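# Hook a cabinet door open with a pivoting post hook

## Task

Swing the hook that pivots on the post so its tip hangs downward through the eye on the cabinet door, touching none of the table, the post, the cabinet or the door. The loose cabinet has to finish standing flat on its base or the attempt fails, and the arrangement has to stay that way without the robot holding it.

## Robot and tools

Robot: two arms, left_arm and right_arm, each ending in a parallel gripper. Gripper axes: fingers point along its +z, and the pads open and close along its y axis. The reported end_effector_position is the spot between the pads when shut; closed fingertips stick out about 19 mm past it (about 6 mm when fully open), and closing pushes the tips roughly 13 mm further out, so allow room above surfaces.

Scene frame (used in results): origin on the table top midway between the arms, +x out over the table, +z up, left_arm on the +y side. The names left and right do not match image sides. Printed hand positions can be slightly off, more so at long reach. Mounting plates and the metal frame behind the arms are fixed obstacles.

execute_actions: argument actions is a list holding zero or one item. An empty list ({"actions": []}) just returns the current state. An action item {"rows": [...], "steps": n} runs up to 15 control steps of 1/30 s (default 15); each row covers one step and the final row repeats if rows run out. A wait item {"steps": n} (n up to 300) sends nothing and returns after n steps counted from the previous result, including thinking time. Optional pictures (true/false) toggles camera images. A refused call moves nothing.

Row layout (shared by execute_actions rows and move target): one flat list of 16 numbers, each in [-1, 1], always covering both arms: left dx, dy, dz, rx, ry, rz, left gripper position, left gripper speed, then the same eight for the right arm. dx..rz are an offset, not a pose: they are measured in that gripper's own axes, from the gripper's pose in the latest result that showed it (or, before any such result, and for second and later calls within one reply, from where the arm is when the action begins). Every row is counted from that same reference, not from the previous row. Scale: 1.0 equals 0.6 m of travel or 180 degrees; rx, ry, rz form a single rotation vector. Zero offsets are not a pause: they pull the arm back to the reference pose. To keep one arm still, send the offset back to its wanted pose in a reply's first call and zeros afterward, and repeat its gripper numbers (a 0 there is a real command).

Gripper numbers: position +1 = fully open (85 mm), 0 ≈ 41 mm, about -0.8 = pads touching, -1 = close until blocked (full grip roughly 190–235 N per pad). speed -1 ≈ 20 mm/s, 0 ≈ 85, +1 ≈ 150. For a gentle grip, open first, then close to slightly under the object width. Release by commanding wider than the object. The fingers hold still until the position number changes by 0.01 or more, but re-close on their own if the object slips or is lost. position_measured_pct ≈ 50 − 50 × position (0 = fully open); stopping short under about 90 means something is held or blocking, around 90 means the pads met.

Per step, the commanded pose is clipped to within 70 mm and 16 degrees of the measured pose; position wins over orientation if both cannot be met. After an action ends the arm only continues to its last clipped pose, so check results and send the remainder.

move: target is one 16-number row as above (same offset rules); speed in m/s, 0.002 to 0.5, default 0.25, turning up to twice that in rad/s. Both grippers travel straight lines ending together, lasting 0.5–10 s (cut at 10 s). Finger numbers are sent at the start. Paths ignore obstacles and the other arm; faster moves and targets set deeper past a contact hit and press harder. The result adds a move: line giving the ending (done, off_target, moving, held, fault) and limits (paced = pose clipped; held = some steps blocked, after which the arm may lurch fast), plus each gripper's distance from its target.

wait: seconds 0 to 10; the robot receives nothing new meanwhile.

zoom_image: camera is one of cam_head_left, cam_head_right, cam_left_wrist, cam_right_wrist (each 672x504); region [x0, y0, x1, y1] in pixels from the top-left, at most 504 by 504.

finished_scene: scene = number of the current scene; ends and grades it, irreversible. Only call it once the hook hangs freely through the eye and the cabinet is upright.

Result lines: left_arm: … | right_arm: … give position (m) and quaternion wxyz in the scene frame. Hand target shows where the controller is driving each gripper. HELD marks steps where part of your row was withheld; pose unreachable means a clearance check altered or blocked the named arm. MOTOR HOT appears at 60 °C; at 75 °C an OVER-TEMPERATURE FAULT lets that arm sag. A torque fault (contact torque at a joint's load limit: 48.6 N m for the first four joints, 30.6 N m for the wrist three) halts that arm for 10 s.

Joint ranges (rad): waist, upper arm roll, forearm roll, wrist roll ±69.115; shoulder ±2.250; elbow ±2.580; wrist pitch ±2.100.

Avoid: knocking the cabinet over or anything off the table, slamming or hard pushing the door, letting the arms collide, long loaded holds, and random external tugs on held parts—recheck the scene after each step.

Each tool is called after ">>>" as name(argument=value, ...) on one line, values as JSON.

## Session

>>> execute_actions(actions=[])

Scene clock: 0.00 s of 4360.00 s.
left_arm: end_effector_position=(+0.2147, +0.4686, +0.3700) position_measured_pct=0.0 end_effector_quat_wxyz=(+0.072, +0.988, -0.089, +0.100) | right_arm: end_effector_position=(+0.5498, -0.6256, +0.2574) position_measured_pct=0.0 end_effector_quat_wxyz=(+0.380, -0.072, +0.922, +0.032)
Joint positions: left_arm=[-0.912 -0.803  0.422  2.468  0.228  0.853 -2.496] | right_arm=[ 1.202  0.134 -0.572  2.086  0.857 -0.268  1.546]
Joint velocities: left_arm=[ 0.     0.    -0.    -0.     0.     0.001  0.002] | right_arm=[-0.    -0.     0.001  0.    -0.    -0.001  0.001]
Motor temperatures (°C, as the motors report them): left_arm=[35 34 30 33 38 38 40] | right_arm=[32 29 30 32 37 38 36]
Hand target (left_arm): +0.215, +0.469, +0.370; +0.072, +0.988, -0.089, +0.100
Hand target (right_arm): +0.550, -0.626, +0.257; +0.380, -0.072, +0.922, +0.032

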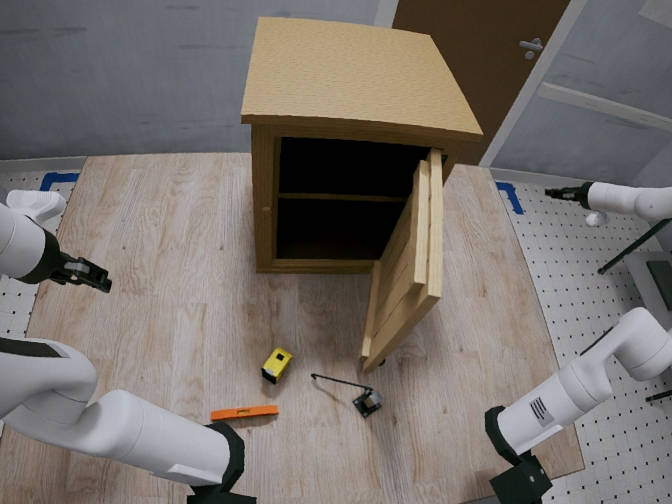

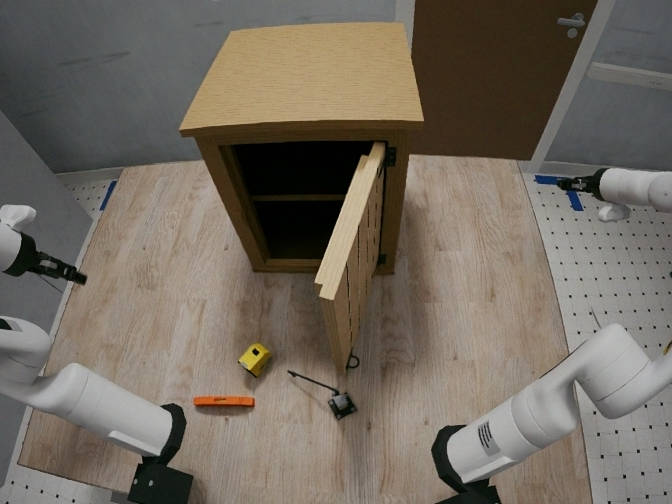

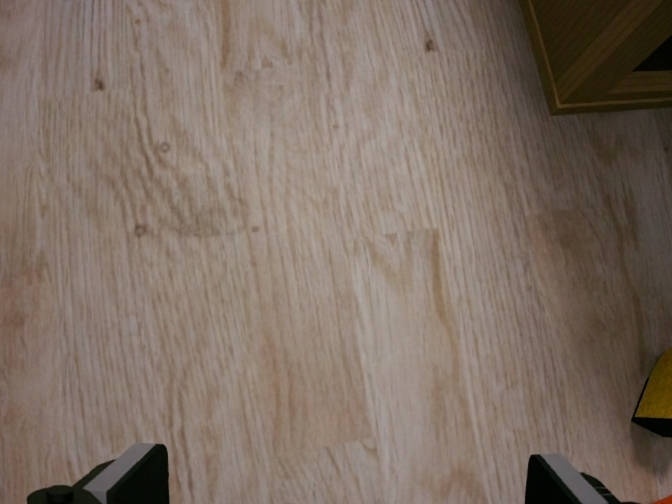

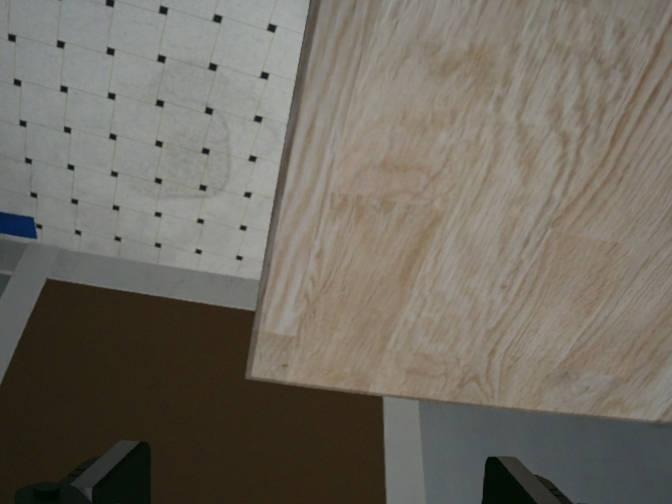

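>>> zoom_image(camera="cam_head_right", region=[230, 300, 430, 450])

>>> zoom_image(camera="cam_head_left", region=[250, 300, 450, 450])

Region (230, 300, 430, 450) of cam_head_right's 672x504 image, scaled by 2.520, with more detail than that image has; it fills the top 378 rows of this view, and the rest is white.

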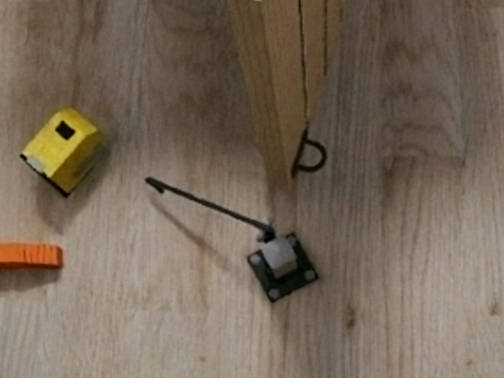

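Region (250, 300, 450, 450) of cam_head_left's 672x504 image, scaled by 2.520, with more detail than that image has; it fills the top 378 rows of this view, and the rest is white.

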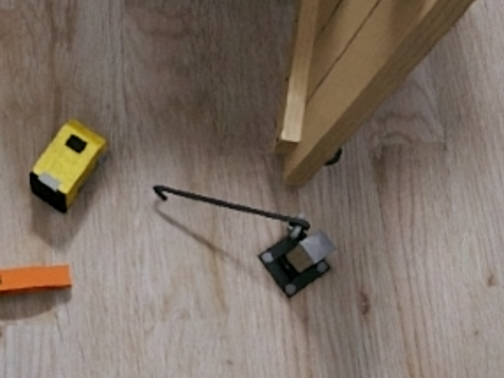

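>>> move(target=[-0.1,0.65,0.0,0.046,-0.064,-0.057,1,0, 0,0,0,0,0,0,1,0])

Scene clock: 20.33 s of 4360.00 s.
left_arm: end_effector_position=(+0.0827, +0.0982, +0.4057) position_measured_pct=0.0 end_effector_quat_wxyz=(+0.001, +1.000, -0.000, -0.002) | right_arm: end_effector_position=(+0.5498, -0.6256, +0.2574) position_measured_pct=0.0 end_effector_quat_wxyz=(+0.380, -0.072, +0.922, +0.032)
Joint positions: left_arm=[-0.816 -1.645  1.333  1.94   0.907  1.77  -1.379] | right_arm=[ 1.202  0.134 -0.572  2.086  0.857 -0.268  1.546]
Joint velocities: left_arm=[-0.002 -0.004  0.002 -0.003 -0.001 -0.002  0.002] | right_arm=[-0.     0.    -0.002  0.001 -0.     0.     0.001]
Motor temperatures (°C, as the motors report them): left_arm=[35 34 30 34 38 38 40] | right_arm=[32 30 30 32 37 38 36]
Hand target (left_arm): +0.083, +0.098, +0.406; +0.001, +1.000, -0.000, -0.002
Hand target (right_arm): +0.550, -0.626, +0.257; +0.380, -0.072, +0.922, +0.032
Off the commanded pose (left_arm): 0.000 m, 0 deg.
Off the commanded pose (right_arm): 0.000 m, 0 deg.
After step 90, 15.23 s passed at rest.
move: done

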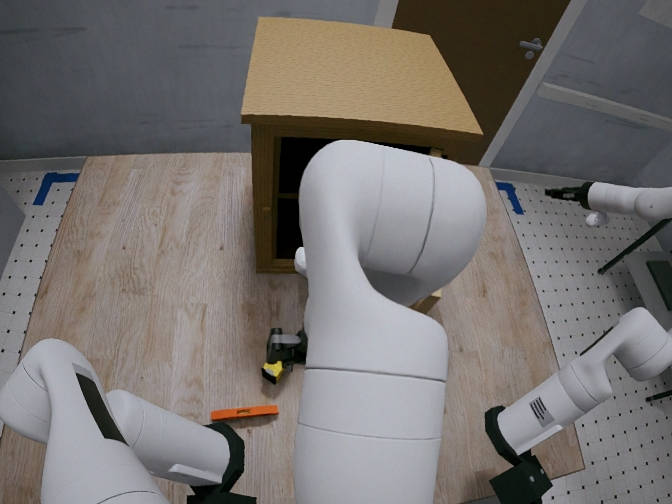

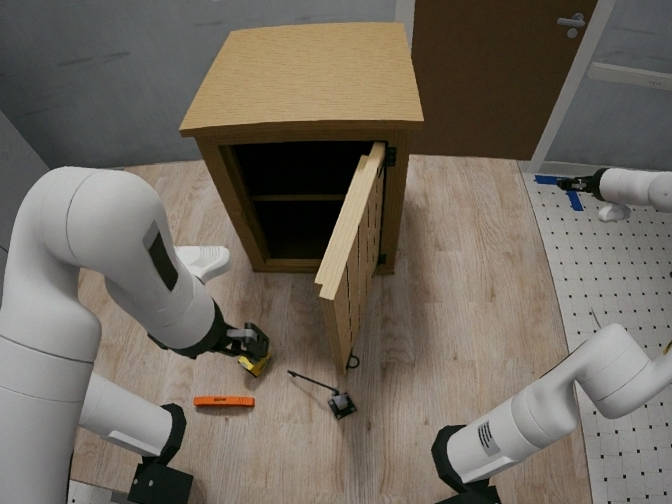

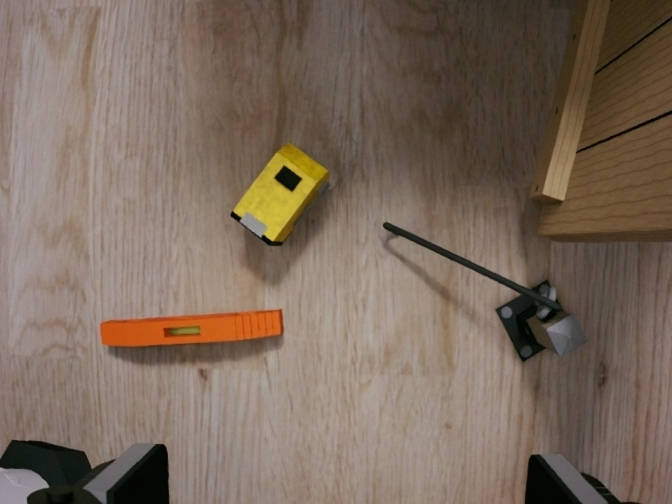

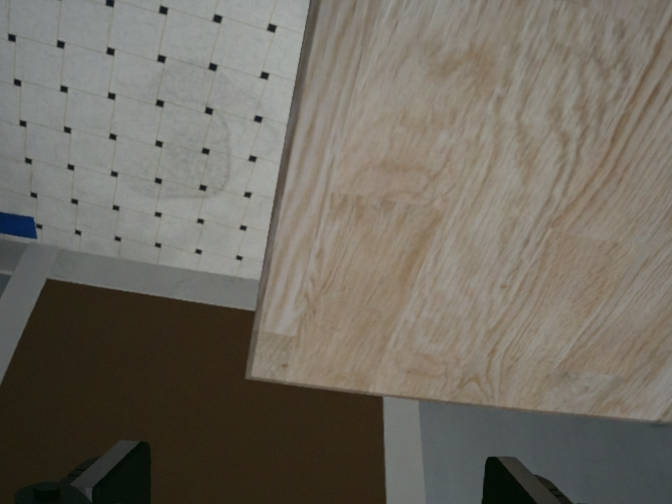

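>>> move(target=[0,0.2,0.0,0,0,0,1,0, 0,0,0,0,0,0,1,0])

Scene clock: 32.17 s of 4360.00 s.
left_arm: end_effector_position=(+0.0823, -0.0219, +0.4058) position_measured_pct=0.0 end_effector_quat_wxyz=(+0.002, +1.000, -0.001, -0.002) | right_arm: end_effector_position=(+0.5498, -0.6256, +0.2574) position_measured_pct=0.0 end_effector_quat_wxyz=(+0.380, -0.072, +0.922, +0.032)
Joint positions: left_arm=[-0.927 -1.724  1.43   1.572  1.094  1.843 -1.093] | right_arm=[ 1.202  0.134 -0.572  2.086  0.857 -0.268  1.546]
Joint velocities: left_arm=[-0.007 -0.001  0.001 -0.003 -0.     0.     0.002] | right_arm=[ 0.     0.    -0.001  0.    -0.     0.     0.001]
Motor temperatures (°C, as the motors report them): left_arm=[35 35 30 34 38 38 40] | right_arm=[32 30 30 32 37 38 36]
Hand target (left_arm): +0.083, -0.022, +0.406; +0.001, +1.000, -0.000, -0.002
Hand target (right_arm): +0.550, -0.626, +0.257; +0.380, -0.072, +0.922, +0.032
Off the commanded pose (left_arm): 0.000 m, 0 deg.
Off the commanded pose (right_arm): 0.000 m, 0 deg.
After step 90, 7.83 s passed at rest.
move: done

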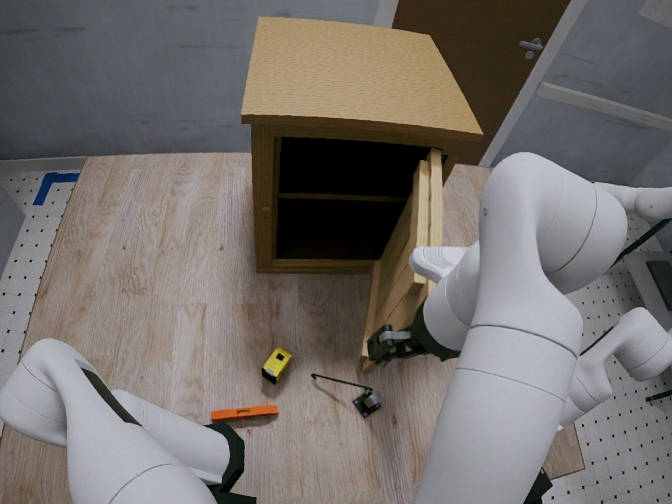

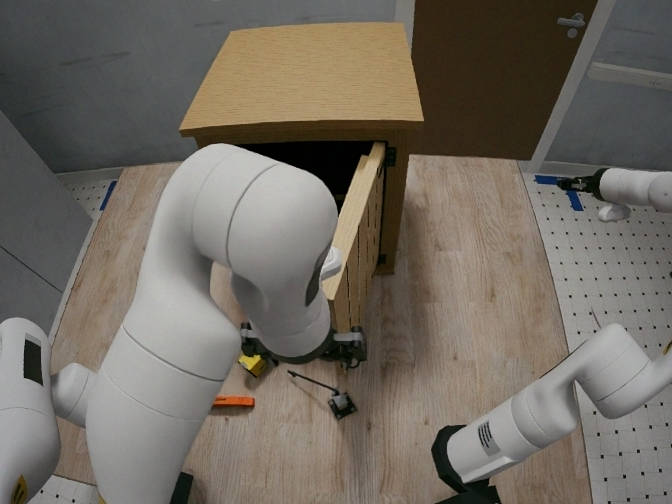

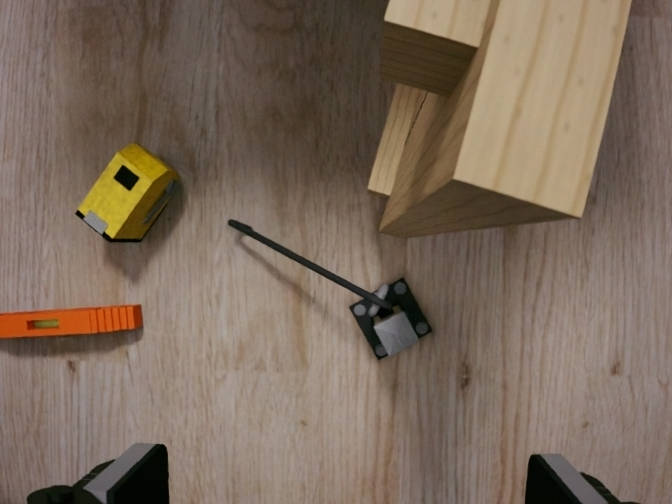

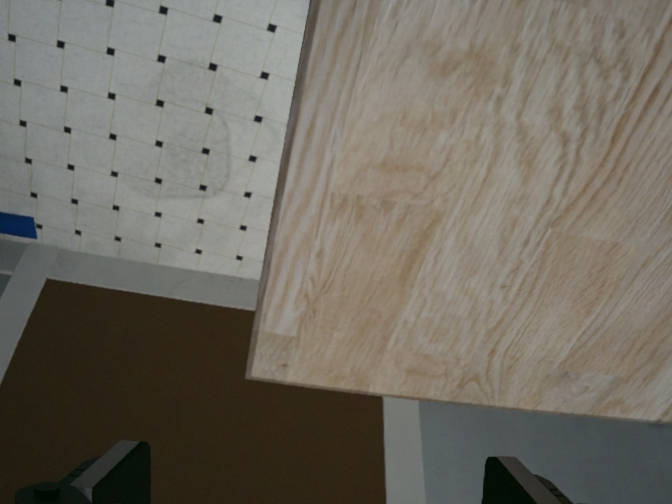

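>>> move(target=[0,-0.1,0.0,0,0,0,1,0, 0.267,0.845,-0.26,0.021,0.248,0.047,-1,0])

Scene clock: 87.10 s of 4360.00 s.
left_arm: end_effector_position=(+0.0824, +0.0381, +0.4058) position_measured_pct=0.0 end_effector_quat_wxyz=(+0.002, +1.000, -0.001, -0.002) | right_arm: end_effector_position=(+0.2512, -0.1621, +0.2561) position_measured_pct=91.7 end_effector_quat_wxyz=(+0.002, -0.000, +1.000, -0.004)
Joint positions: left_arm=[-0.864 -1.689  1.391  1.767  1.006  1.811 -1.24 ] | right_arm=[-0.726  0.693 -0.286  2.188 -2.224 -0.954  2.768]
Joint velocities: left_arm=[-0.    -0.     0.     0.001 -0.     0.    -0.   ] | right_arm=[ 0.003  0.009  0.003 -0.006 -0.004 -0.001  0.005]
Motor temperatures (°C, as the motors report them): left_arm=[35 37 30 34 38 38 40] | right_arm=[32 31 30 32 37 38 36]
Hand target (left_arm): +0.082, +0.038, +0.406; +0.002, +1.000, -0.001, -0.002
Hand target (right_arm): +0.251, -0.162, +0.256; +0.002, -0.000, +1.000, -0.005
Off the commanded pose (left_arm): 0.000 m, 0 deg.
Off the commanded pose (right_arm): 0.003 m, 0 deg.
After step 90, 48.07 s passed at rest.
move: done; limits=paced

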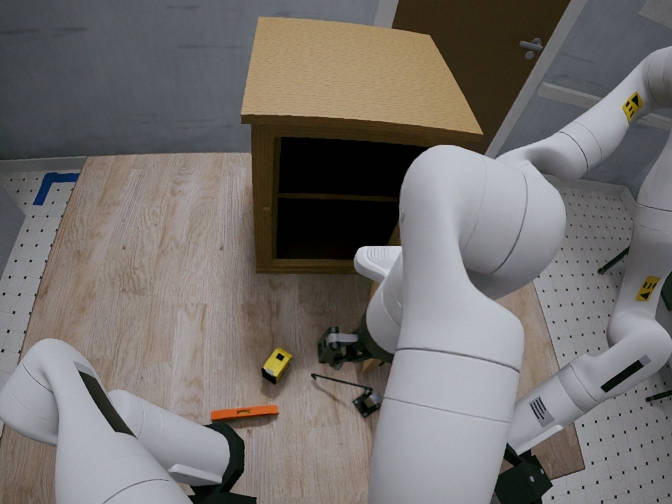

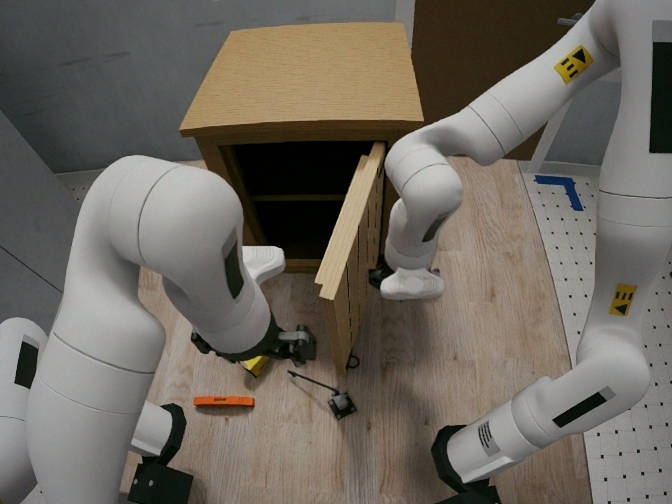

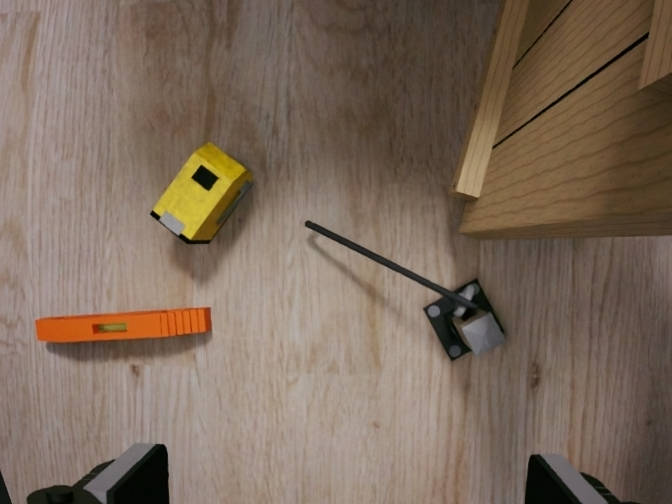

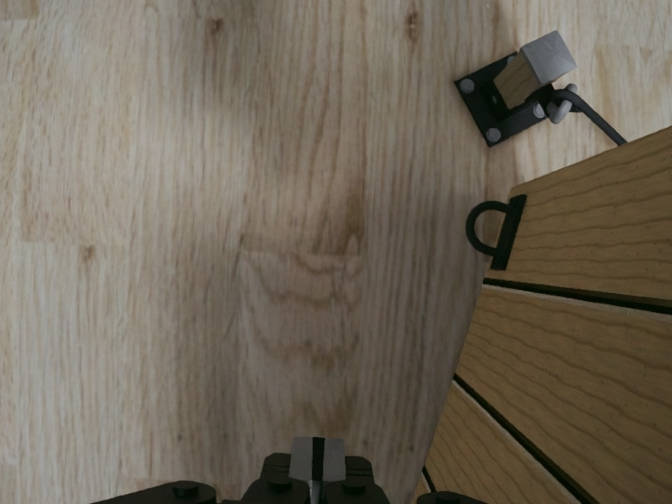

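>>> move(target=[0,0,0,0,0,0,1,0, 0,0.14,0,0,0,0,-1,0], speed=0.04)

Scene clock: 96.63 s of 4360.00 s.
left_arm: end_effector_position=(+0.0824, +0.0381, +0.4058) position_measured_pct=0.0 end_effector_quat_wxyz=(+0.002, +1.000, -0.001, -0.002) | right_arm: end_effector_position=(+0.2516, -0.0782, +0.2558) position_measured_pct=91.7 end_effector_quat_wxyz=(+0.003, -0.000, +1.000, -0.004)
Joint positions: left_arm=[-0.864 -1.689  1.391  1.767  1.006  1.811 -1.24 ] | right_arm=[-0.798  0.861 -0.29   1.969 -2.254 -1.019  2.774]
Joint velocities: left_arm=[-0.    -0.001 -0.     0.001  0.     0.    -0.   ] | right_arm=[-0.001  0.004  0.001 -0.003 -0.     0.     0.   ]
Motor temperatures (°C, as the motors report them): left_arm=[35 37 30 34 38 38 40] | right_arm=[32 31 30 32 37 38 36]
Hand target (left_arm): +0.082, +0.038, +0.406; +0.002, +1.000, -0.001, -0.002
Hand target (right_arm): +0.251, -0.078, +0.256; +0.003, -0.001, +1.000, -0.004
Off the commanded pose (left_arm): 0.000 m, 0 deg.
Off the commanded pose (right_arm): 0.001 m, 0 deg.
After step 90, 4.13 s passed at rest.
move: done

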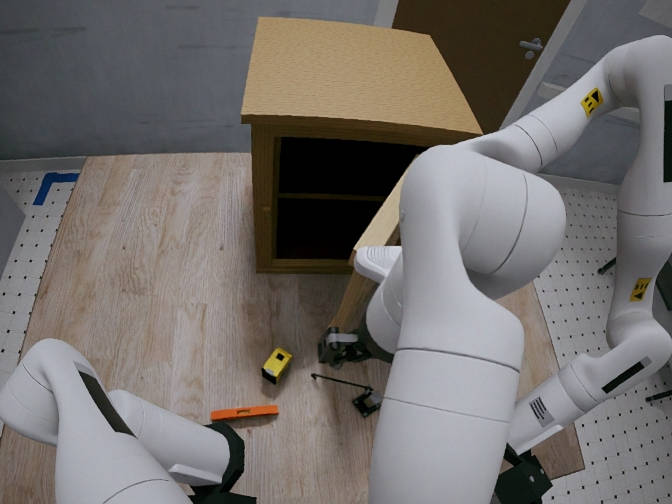

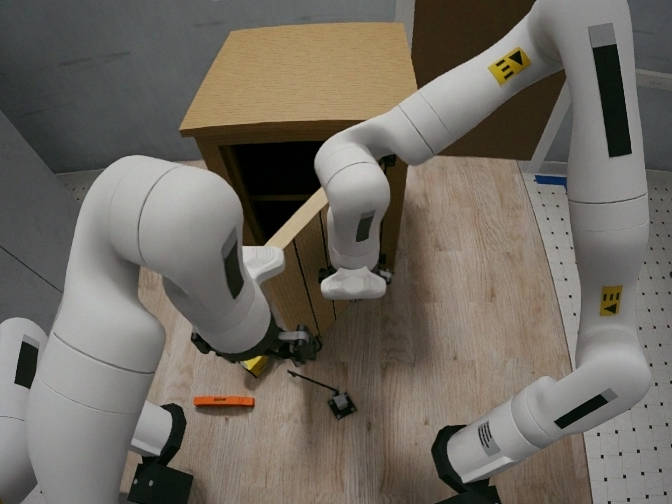

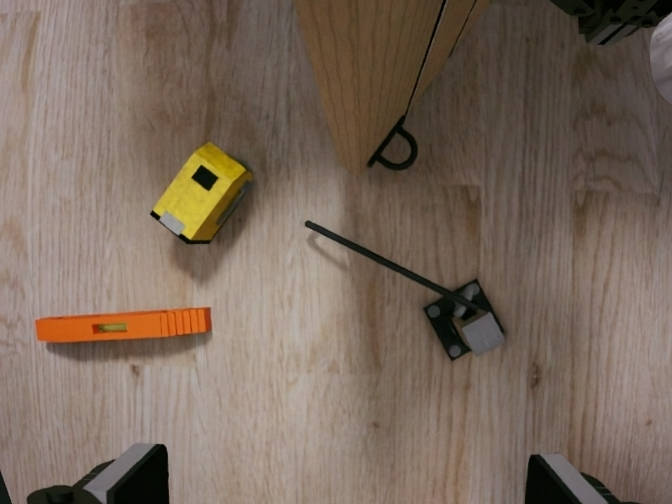

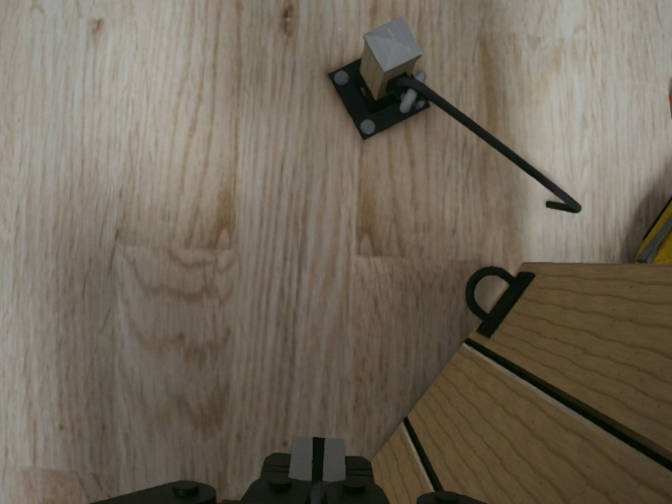

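>>> move(target=[0,0,0,0,0,0,1,0, 0,-0.2,-0.1,0,0,0,-1,0], speed=0.1)

Scene clock: 110.47 s of 4360.00 s.
left_arm: end_effector_position=(+0.0824, +0.0381, +0.4058) position_measured_pct=0.0 end_effector_quat_wxyz=(+0.002, +1.000, -0.001, -0.002) | right_arm: end_effector_position=(+0.2509, -0.1978, +0.3161) position_measured_pct=91.7 end_effector_quat_wxyz=(+0.002, -0.000, +1.000, -0.004)
Joint positions: left_arm=[-0.864 -1.689  1.391  1.767  1.006  1.811 -1.24 ] | right_arm=[-0.722  0.507 -0.359  2.187 -2.383 -1.092  2.906]
Joint velocities: left_arm=[ 0.  0. -0.  0.  0.  0. -0.] | right_arm=[ 0.002 -0.008  0.     0.    -0.     0.     0.001]
Motor temperatures (°C, as the motors report them): left_arm=[35 37 30 34 38 38 40] | right_arm=[32 31 30 32 37 38 36]
Hand target (left_arm): +0.082, +0.038, +0.406; +0.002, +1.000, -0.001, -0.002
Hand target (right_arm): +0.251, -0.198, +0.316; +0.002, -0.000, +1.000, -0.004
Off the commanded pose (left_arm): 0.000 m, 0 deg.
Off the commanded pose (right_arm): 0.001 m, 0 deg.
After step 90, 9.10 s passed at rest.
move: done

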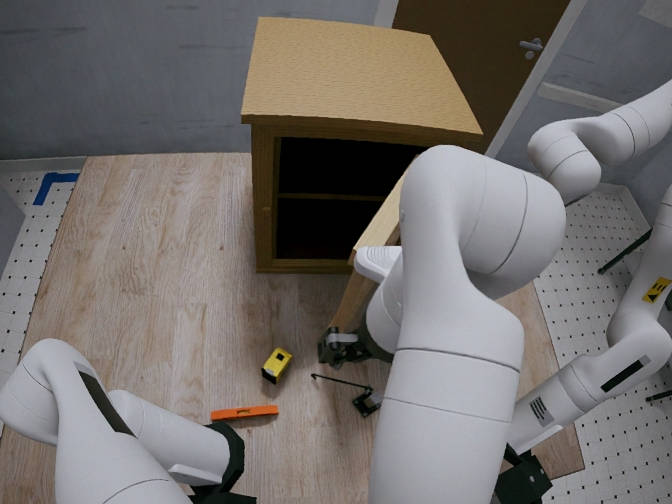

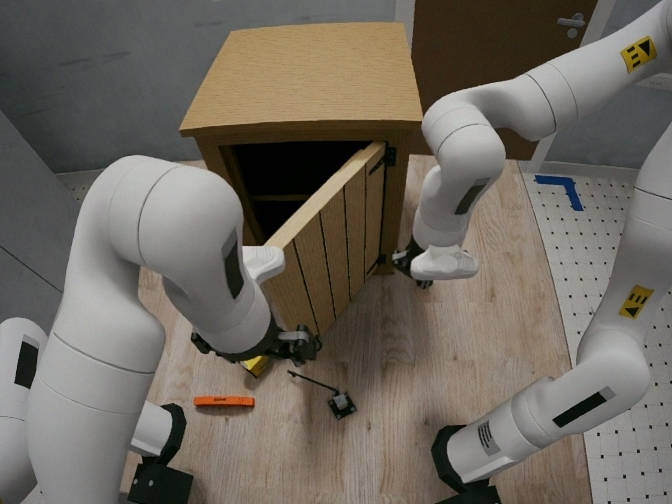

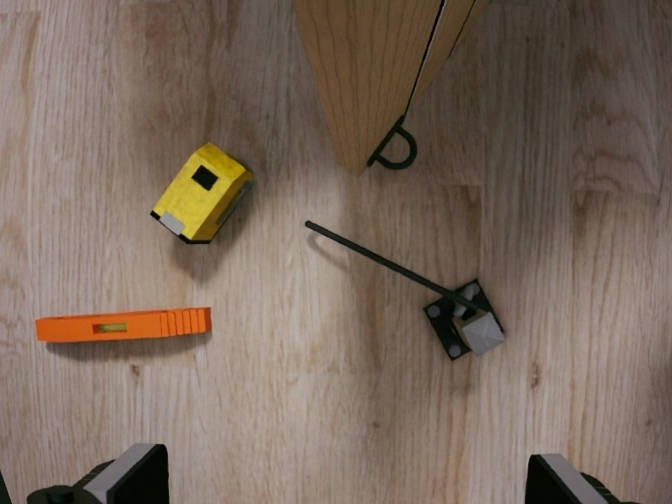

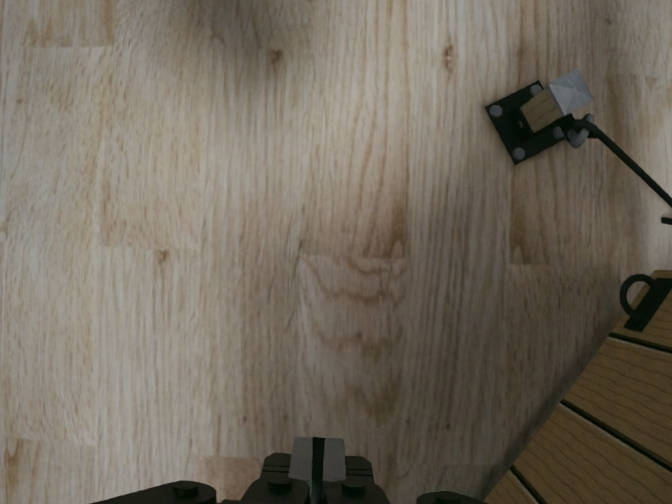

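>>> move(target=[0.085,0.087,0.343,0,0,0.64,0.3,0, 0,0,0,0,0,0,-1,0], speed=0.2)

Scene clock: 159.07 s of 4360.00 s.
left_arm: end_effector_position=(+0.1325, -0.0137, +0.1999) position_measured_pct=34.9 end_effector_quat_wxyz=(-0.002, -0.536, +0.844, -0.000) | right_arm: end_effector_position=(+0.2509, -0.1978, +0.3161) position_measured_pct=91.7 end_effector_quat_wxyz=(+0.002, -0.000, +1.000, -0.004)
Joint positions: left_arm=[-1.061 -1.774  1.923  1.816  1.201  1.223 -3.233] | right_arm=[-0.722  0.507 -0.359  2.187 -2.383 -1.092  2.906]
Joint velocities: left_arm=[-0.002  0.     0.     0.001  0.    -0.001 -0.003] | right_arm=[-0.  0.  0.  0.  0. -0. -0.]
Motor temperatures (°C, as the motors report them): left_arm=[35 38 31 34 38 38 40] | right_arm=[32 31 30 32 37 38 36]
Hand target (left_arm): +0.133, -0.014, +0.200; -0.002, -0.536, +0.844, -0.000
Hand target (right_arm): +0.251, -0.198, +0.316; +0.002, -0.000, +1.000, -0.004
Off the commanded pose (left_arm): 0.001 m, 0 deg.
Off the commanded pose (right_arm): 0.000 m, 0 deg.
After step 90, 40.20 s passed at rest.
move: done

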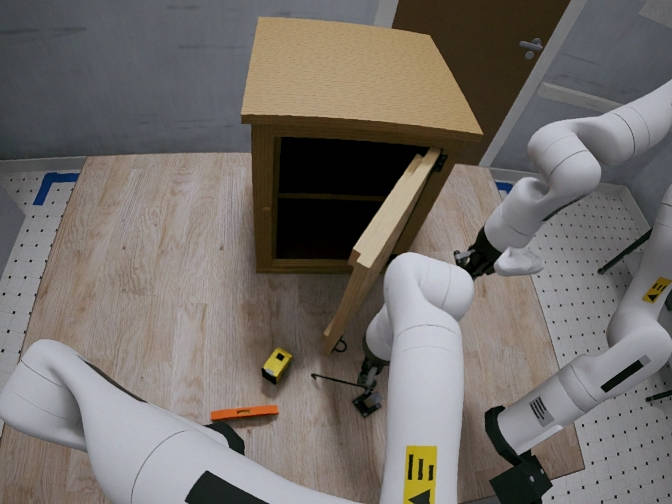

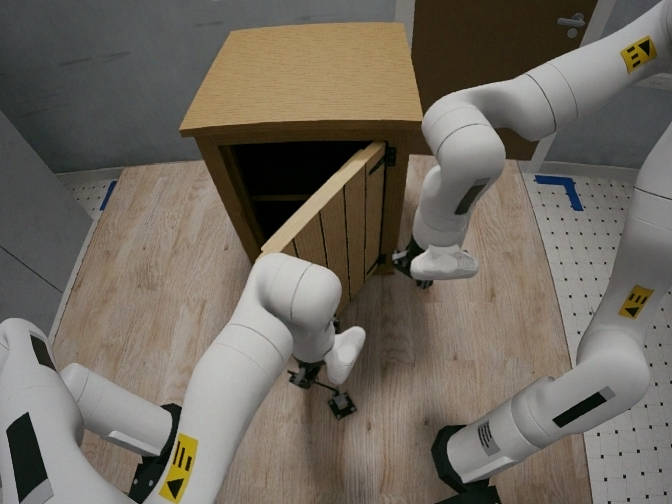

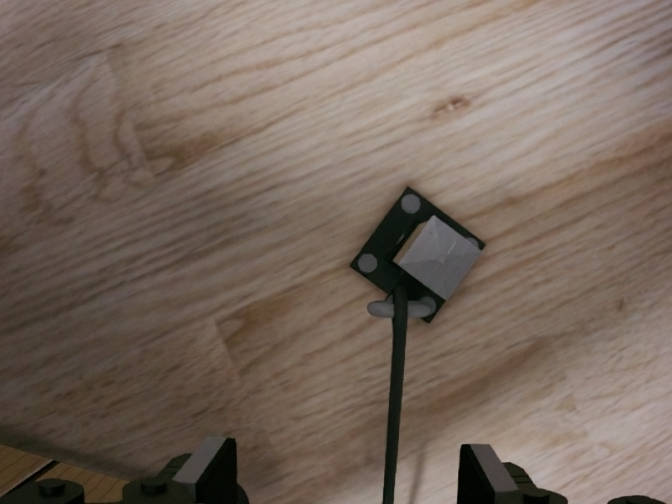

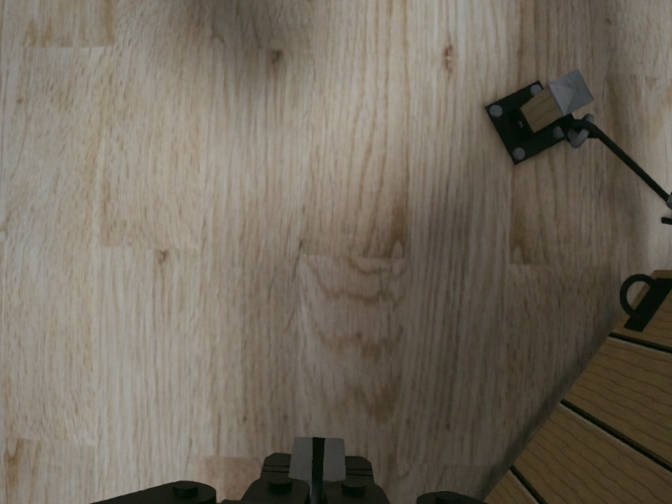

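>>> move(target=[0.0,0.036,0.15,0,0,0,0.3,0, 0,0,0,0,0,0,-1,0], speed=0.1)

Scene clock: 187.80 s of 4360.00 s.
left_arm: end_effector_position=(+0.1127, -0.0044, +0.1102) position_measured_pct=34.9 end_effector_quat_wxyz=(-0.002, -0.536, +0.844, -0.000) | right_arm: end_effector_position=(+0.2509, -0.1978, +0.3161) position_measured_pct=91.7 end_effector_quat_wxyz=(+0.002, -0.000, +1.000, -0.004)
Joint positions: left_arm=[-1.048 -1.91   2.07   1.87   1.393  1.096 -3.304] | right_arm=[-0.722  0.507 -0.359  2.187 -2.383 -1.092  2.906]
Joint velocities: left_arm=[ 0.    -0.003  0.002  0.001  0.001 -0.003  0.001] | right_arm=[ 0.     0.     0.001  0.     0.    -0.    -0.   ]
Motor temperatures (°C, as the motors report them): left_arm=[35 38 31 34 38 38 40] | right_arm=[32 31 30 32 37 38 36]
Hand target (left_arm): +0.113, -0.004, +0.110; -0.002, -0.536, +0.844, -0.000
Hand target (right_arm): +0.251, -0.198, +0.316; +0.002, -0.000, +1.000, -0.004
Off the commanded pose (left_arm): 0.000 m, 0 deg.
Off the commanded pose (right_arm): 0.000 m, 0 deg.
After step 90, 24.47 s passed at rest.
move: done

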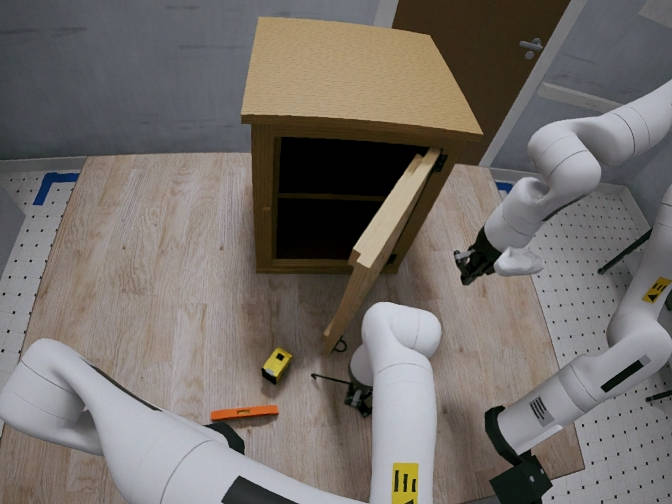

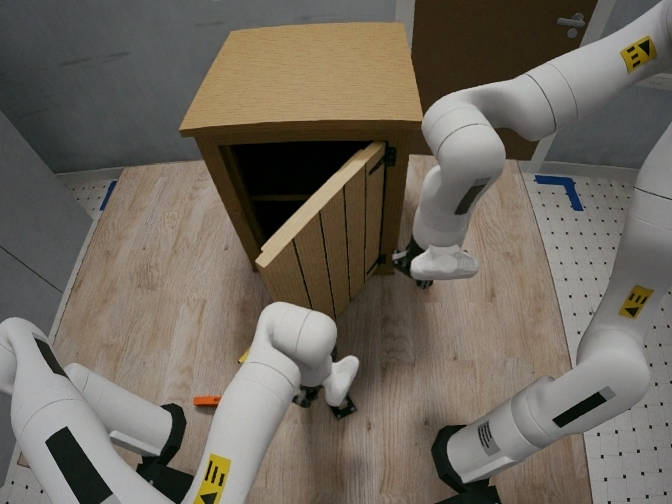

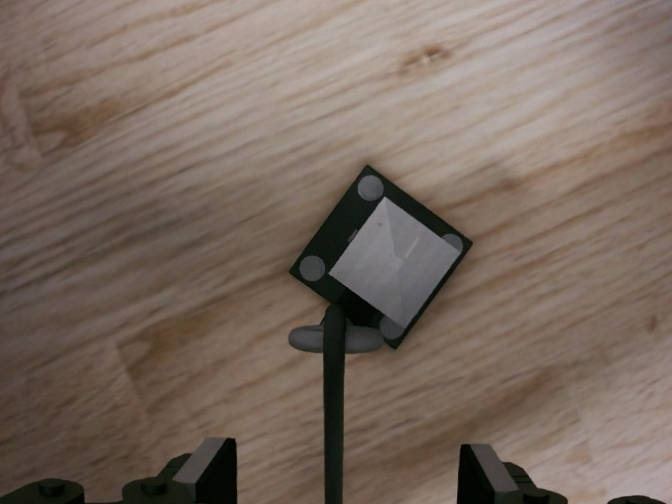

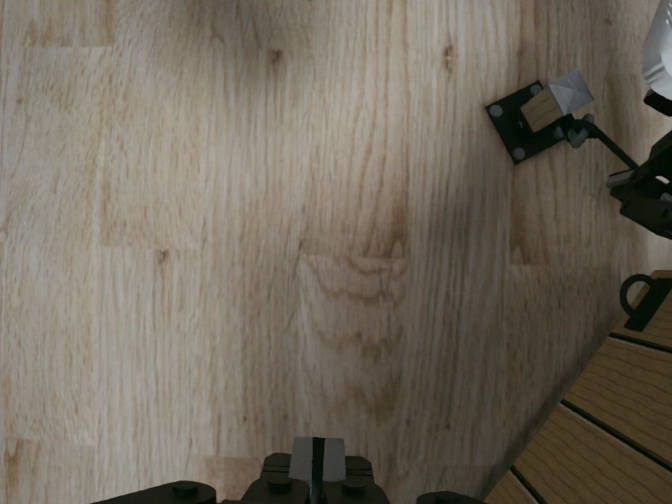

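>>> move(target=[-0.025,-0.007,0.095,0,0,0,0.3,0, 0,0,0,0,0,0,-1,0], speed=0.05)

Scene clock: 200.53 s of 4360.00 s.
left_arm: end_effector_position=(+0.1227, +0.0074, +0.0534) position_measured_pct=34.9 end_effector_quat_wxyz=(-0.002, -0.536, +0.844, -0.000) | right_arm: end_effector_position=(+0.2509, -0.1978, +0.3161) position_measured_pct=91.7 end_effector_quat_wxyz=(+0.002, -0.000, +1.000, -0.004)
Joint positions: left_arm=[-1.096 -2.003  2.136  1.874  1.519  1.023 -3.398] | right_arm=[-0.722  0.507 -0.359  2.187 -2.383 -1.092  2.906]
Joint velocities: left_arm=[-0.003 -0.003  0.001  0.     0.001 -0.001 -0.002] | right_arm=[ 0.    -0.     0.001  0.    -0.001  0.001  0.   ]
Motor temperatures (°C, as the motors report them): left_arm=[35 39 31 34 38 38 40] | right_arm=[32 31 30 32 37 38 36]
Hand target (left_arm): +0.123, +0.007, +0.053; -0.002, -0.537, +0.844, -0.000
Hand target (right_arm): +0.251, -0.198, +0.316; +0.002, -0.000, +1.000, -0.004
Off the commanded pose (left_arm): 0.000 m, 0 deg.
Off the commanded pose (right_arm): 0.000 m, 0 deg.
After step 90, 8.27 s passed at rest.
move: done

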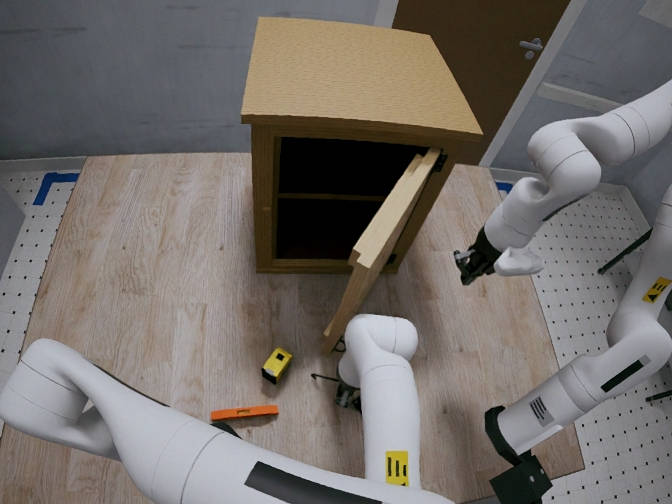

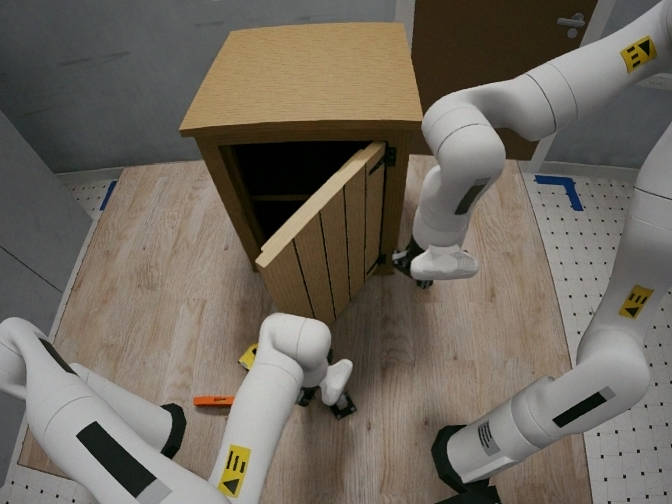

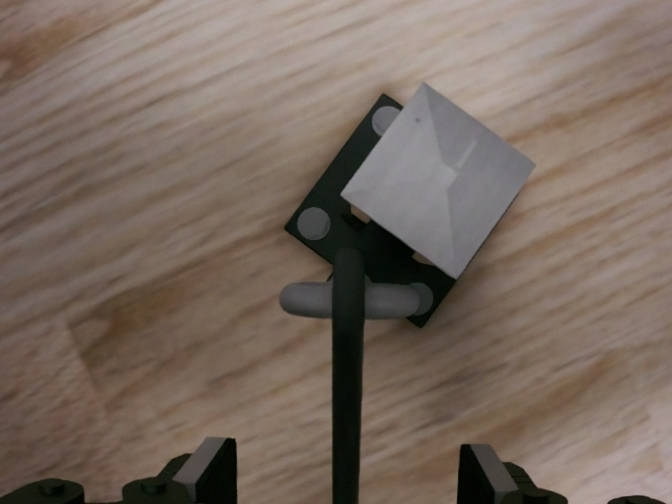

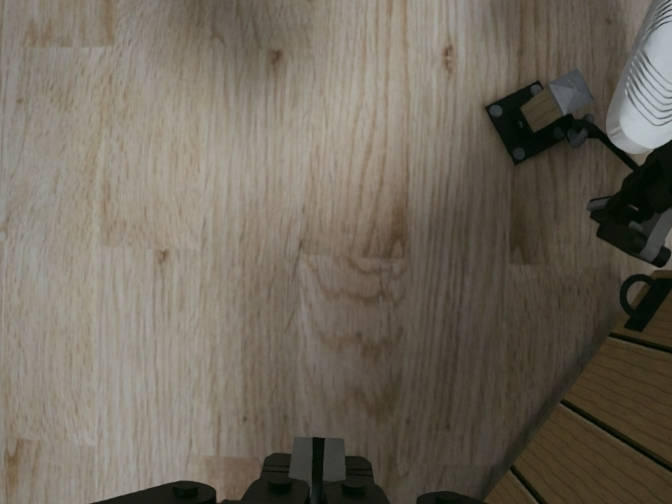

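>>> move(target=[0,0,0.008,0,0,0,-1,-0.3, 0,0,0,0,0,0,-1,0], speed=0.03)

Scene clock: 216.73 s of 4360.00 s.
left_arm: end_effector_position=(+0.1227, +0.0073, +0.0485) position_measured_pct=88.9 end_effector_quat_wxyz=(-0.002, -0.536, +0.844, -0.000) | right_arm: end_effector_position=(+0.2509, -0.1978, +0.3161) position_measured_pct=91.7 end_effector_quat_wxyz=(+0.002, -0.000, +1.000, -0.004)
Joint positions: left_arm=[-1.098 -2.011  2.142  1.871  1.528  1.018 -3.401] | right_arm=[-0.722  0.507 -0.359  2.187 -2.383 -1.092  2.906]
Joint velocities: left_arm=[ 0.001  0.001 -0.     0.001 -0.     0.001 -0.002] | right_arm=[-0.     0.    -0.     0.    -0.001 -0.001 -0.   ]
Motor temperatures (°C, as the motors report them): left_arm=[35 39 31 34 38 38 40] | right_arm=[32 31 30 32 37 38 36]
Hand target (left_arm): +0.123, +0.007, +0.049; -0.002, -0.536, +0.844, -0.000
Hand target (right_arm): +0.251, -0.198, +0.316; +0.002, -0.000, +1.000, -0.004
Off the commanded pose (left_arm): 0.000 m, 0 deg.
Off the commanded pose (right_arm): 0.000 m, 0 deg.
After step 90, 12.10 s passed at rest.
move: done

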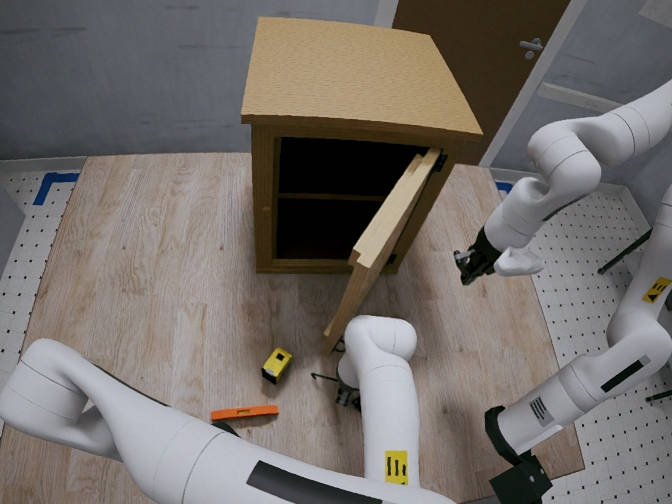

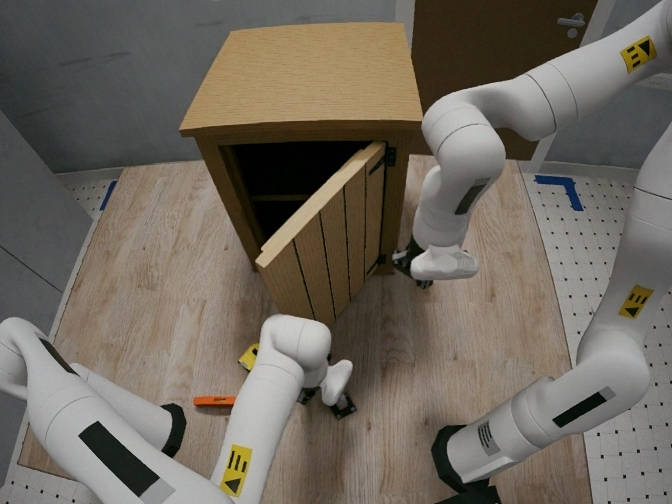

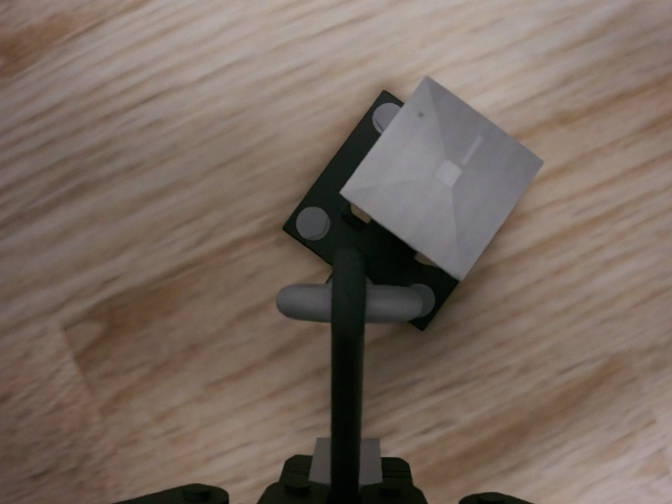

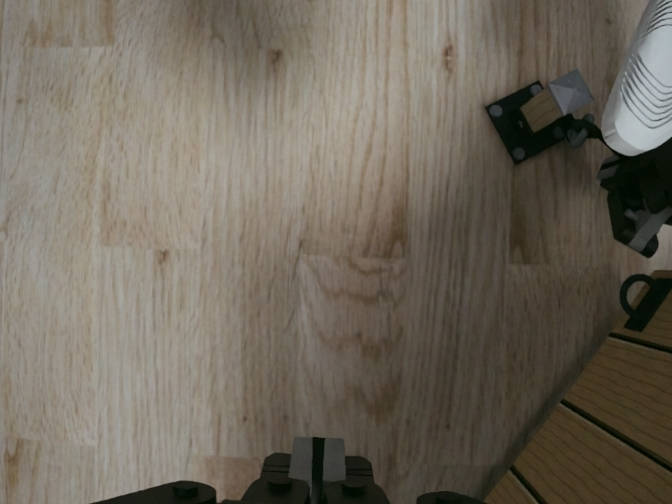

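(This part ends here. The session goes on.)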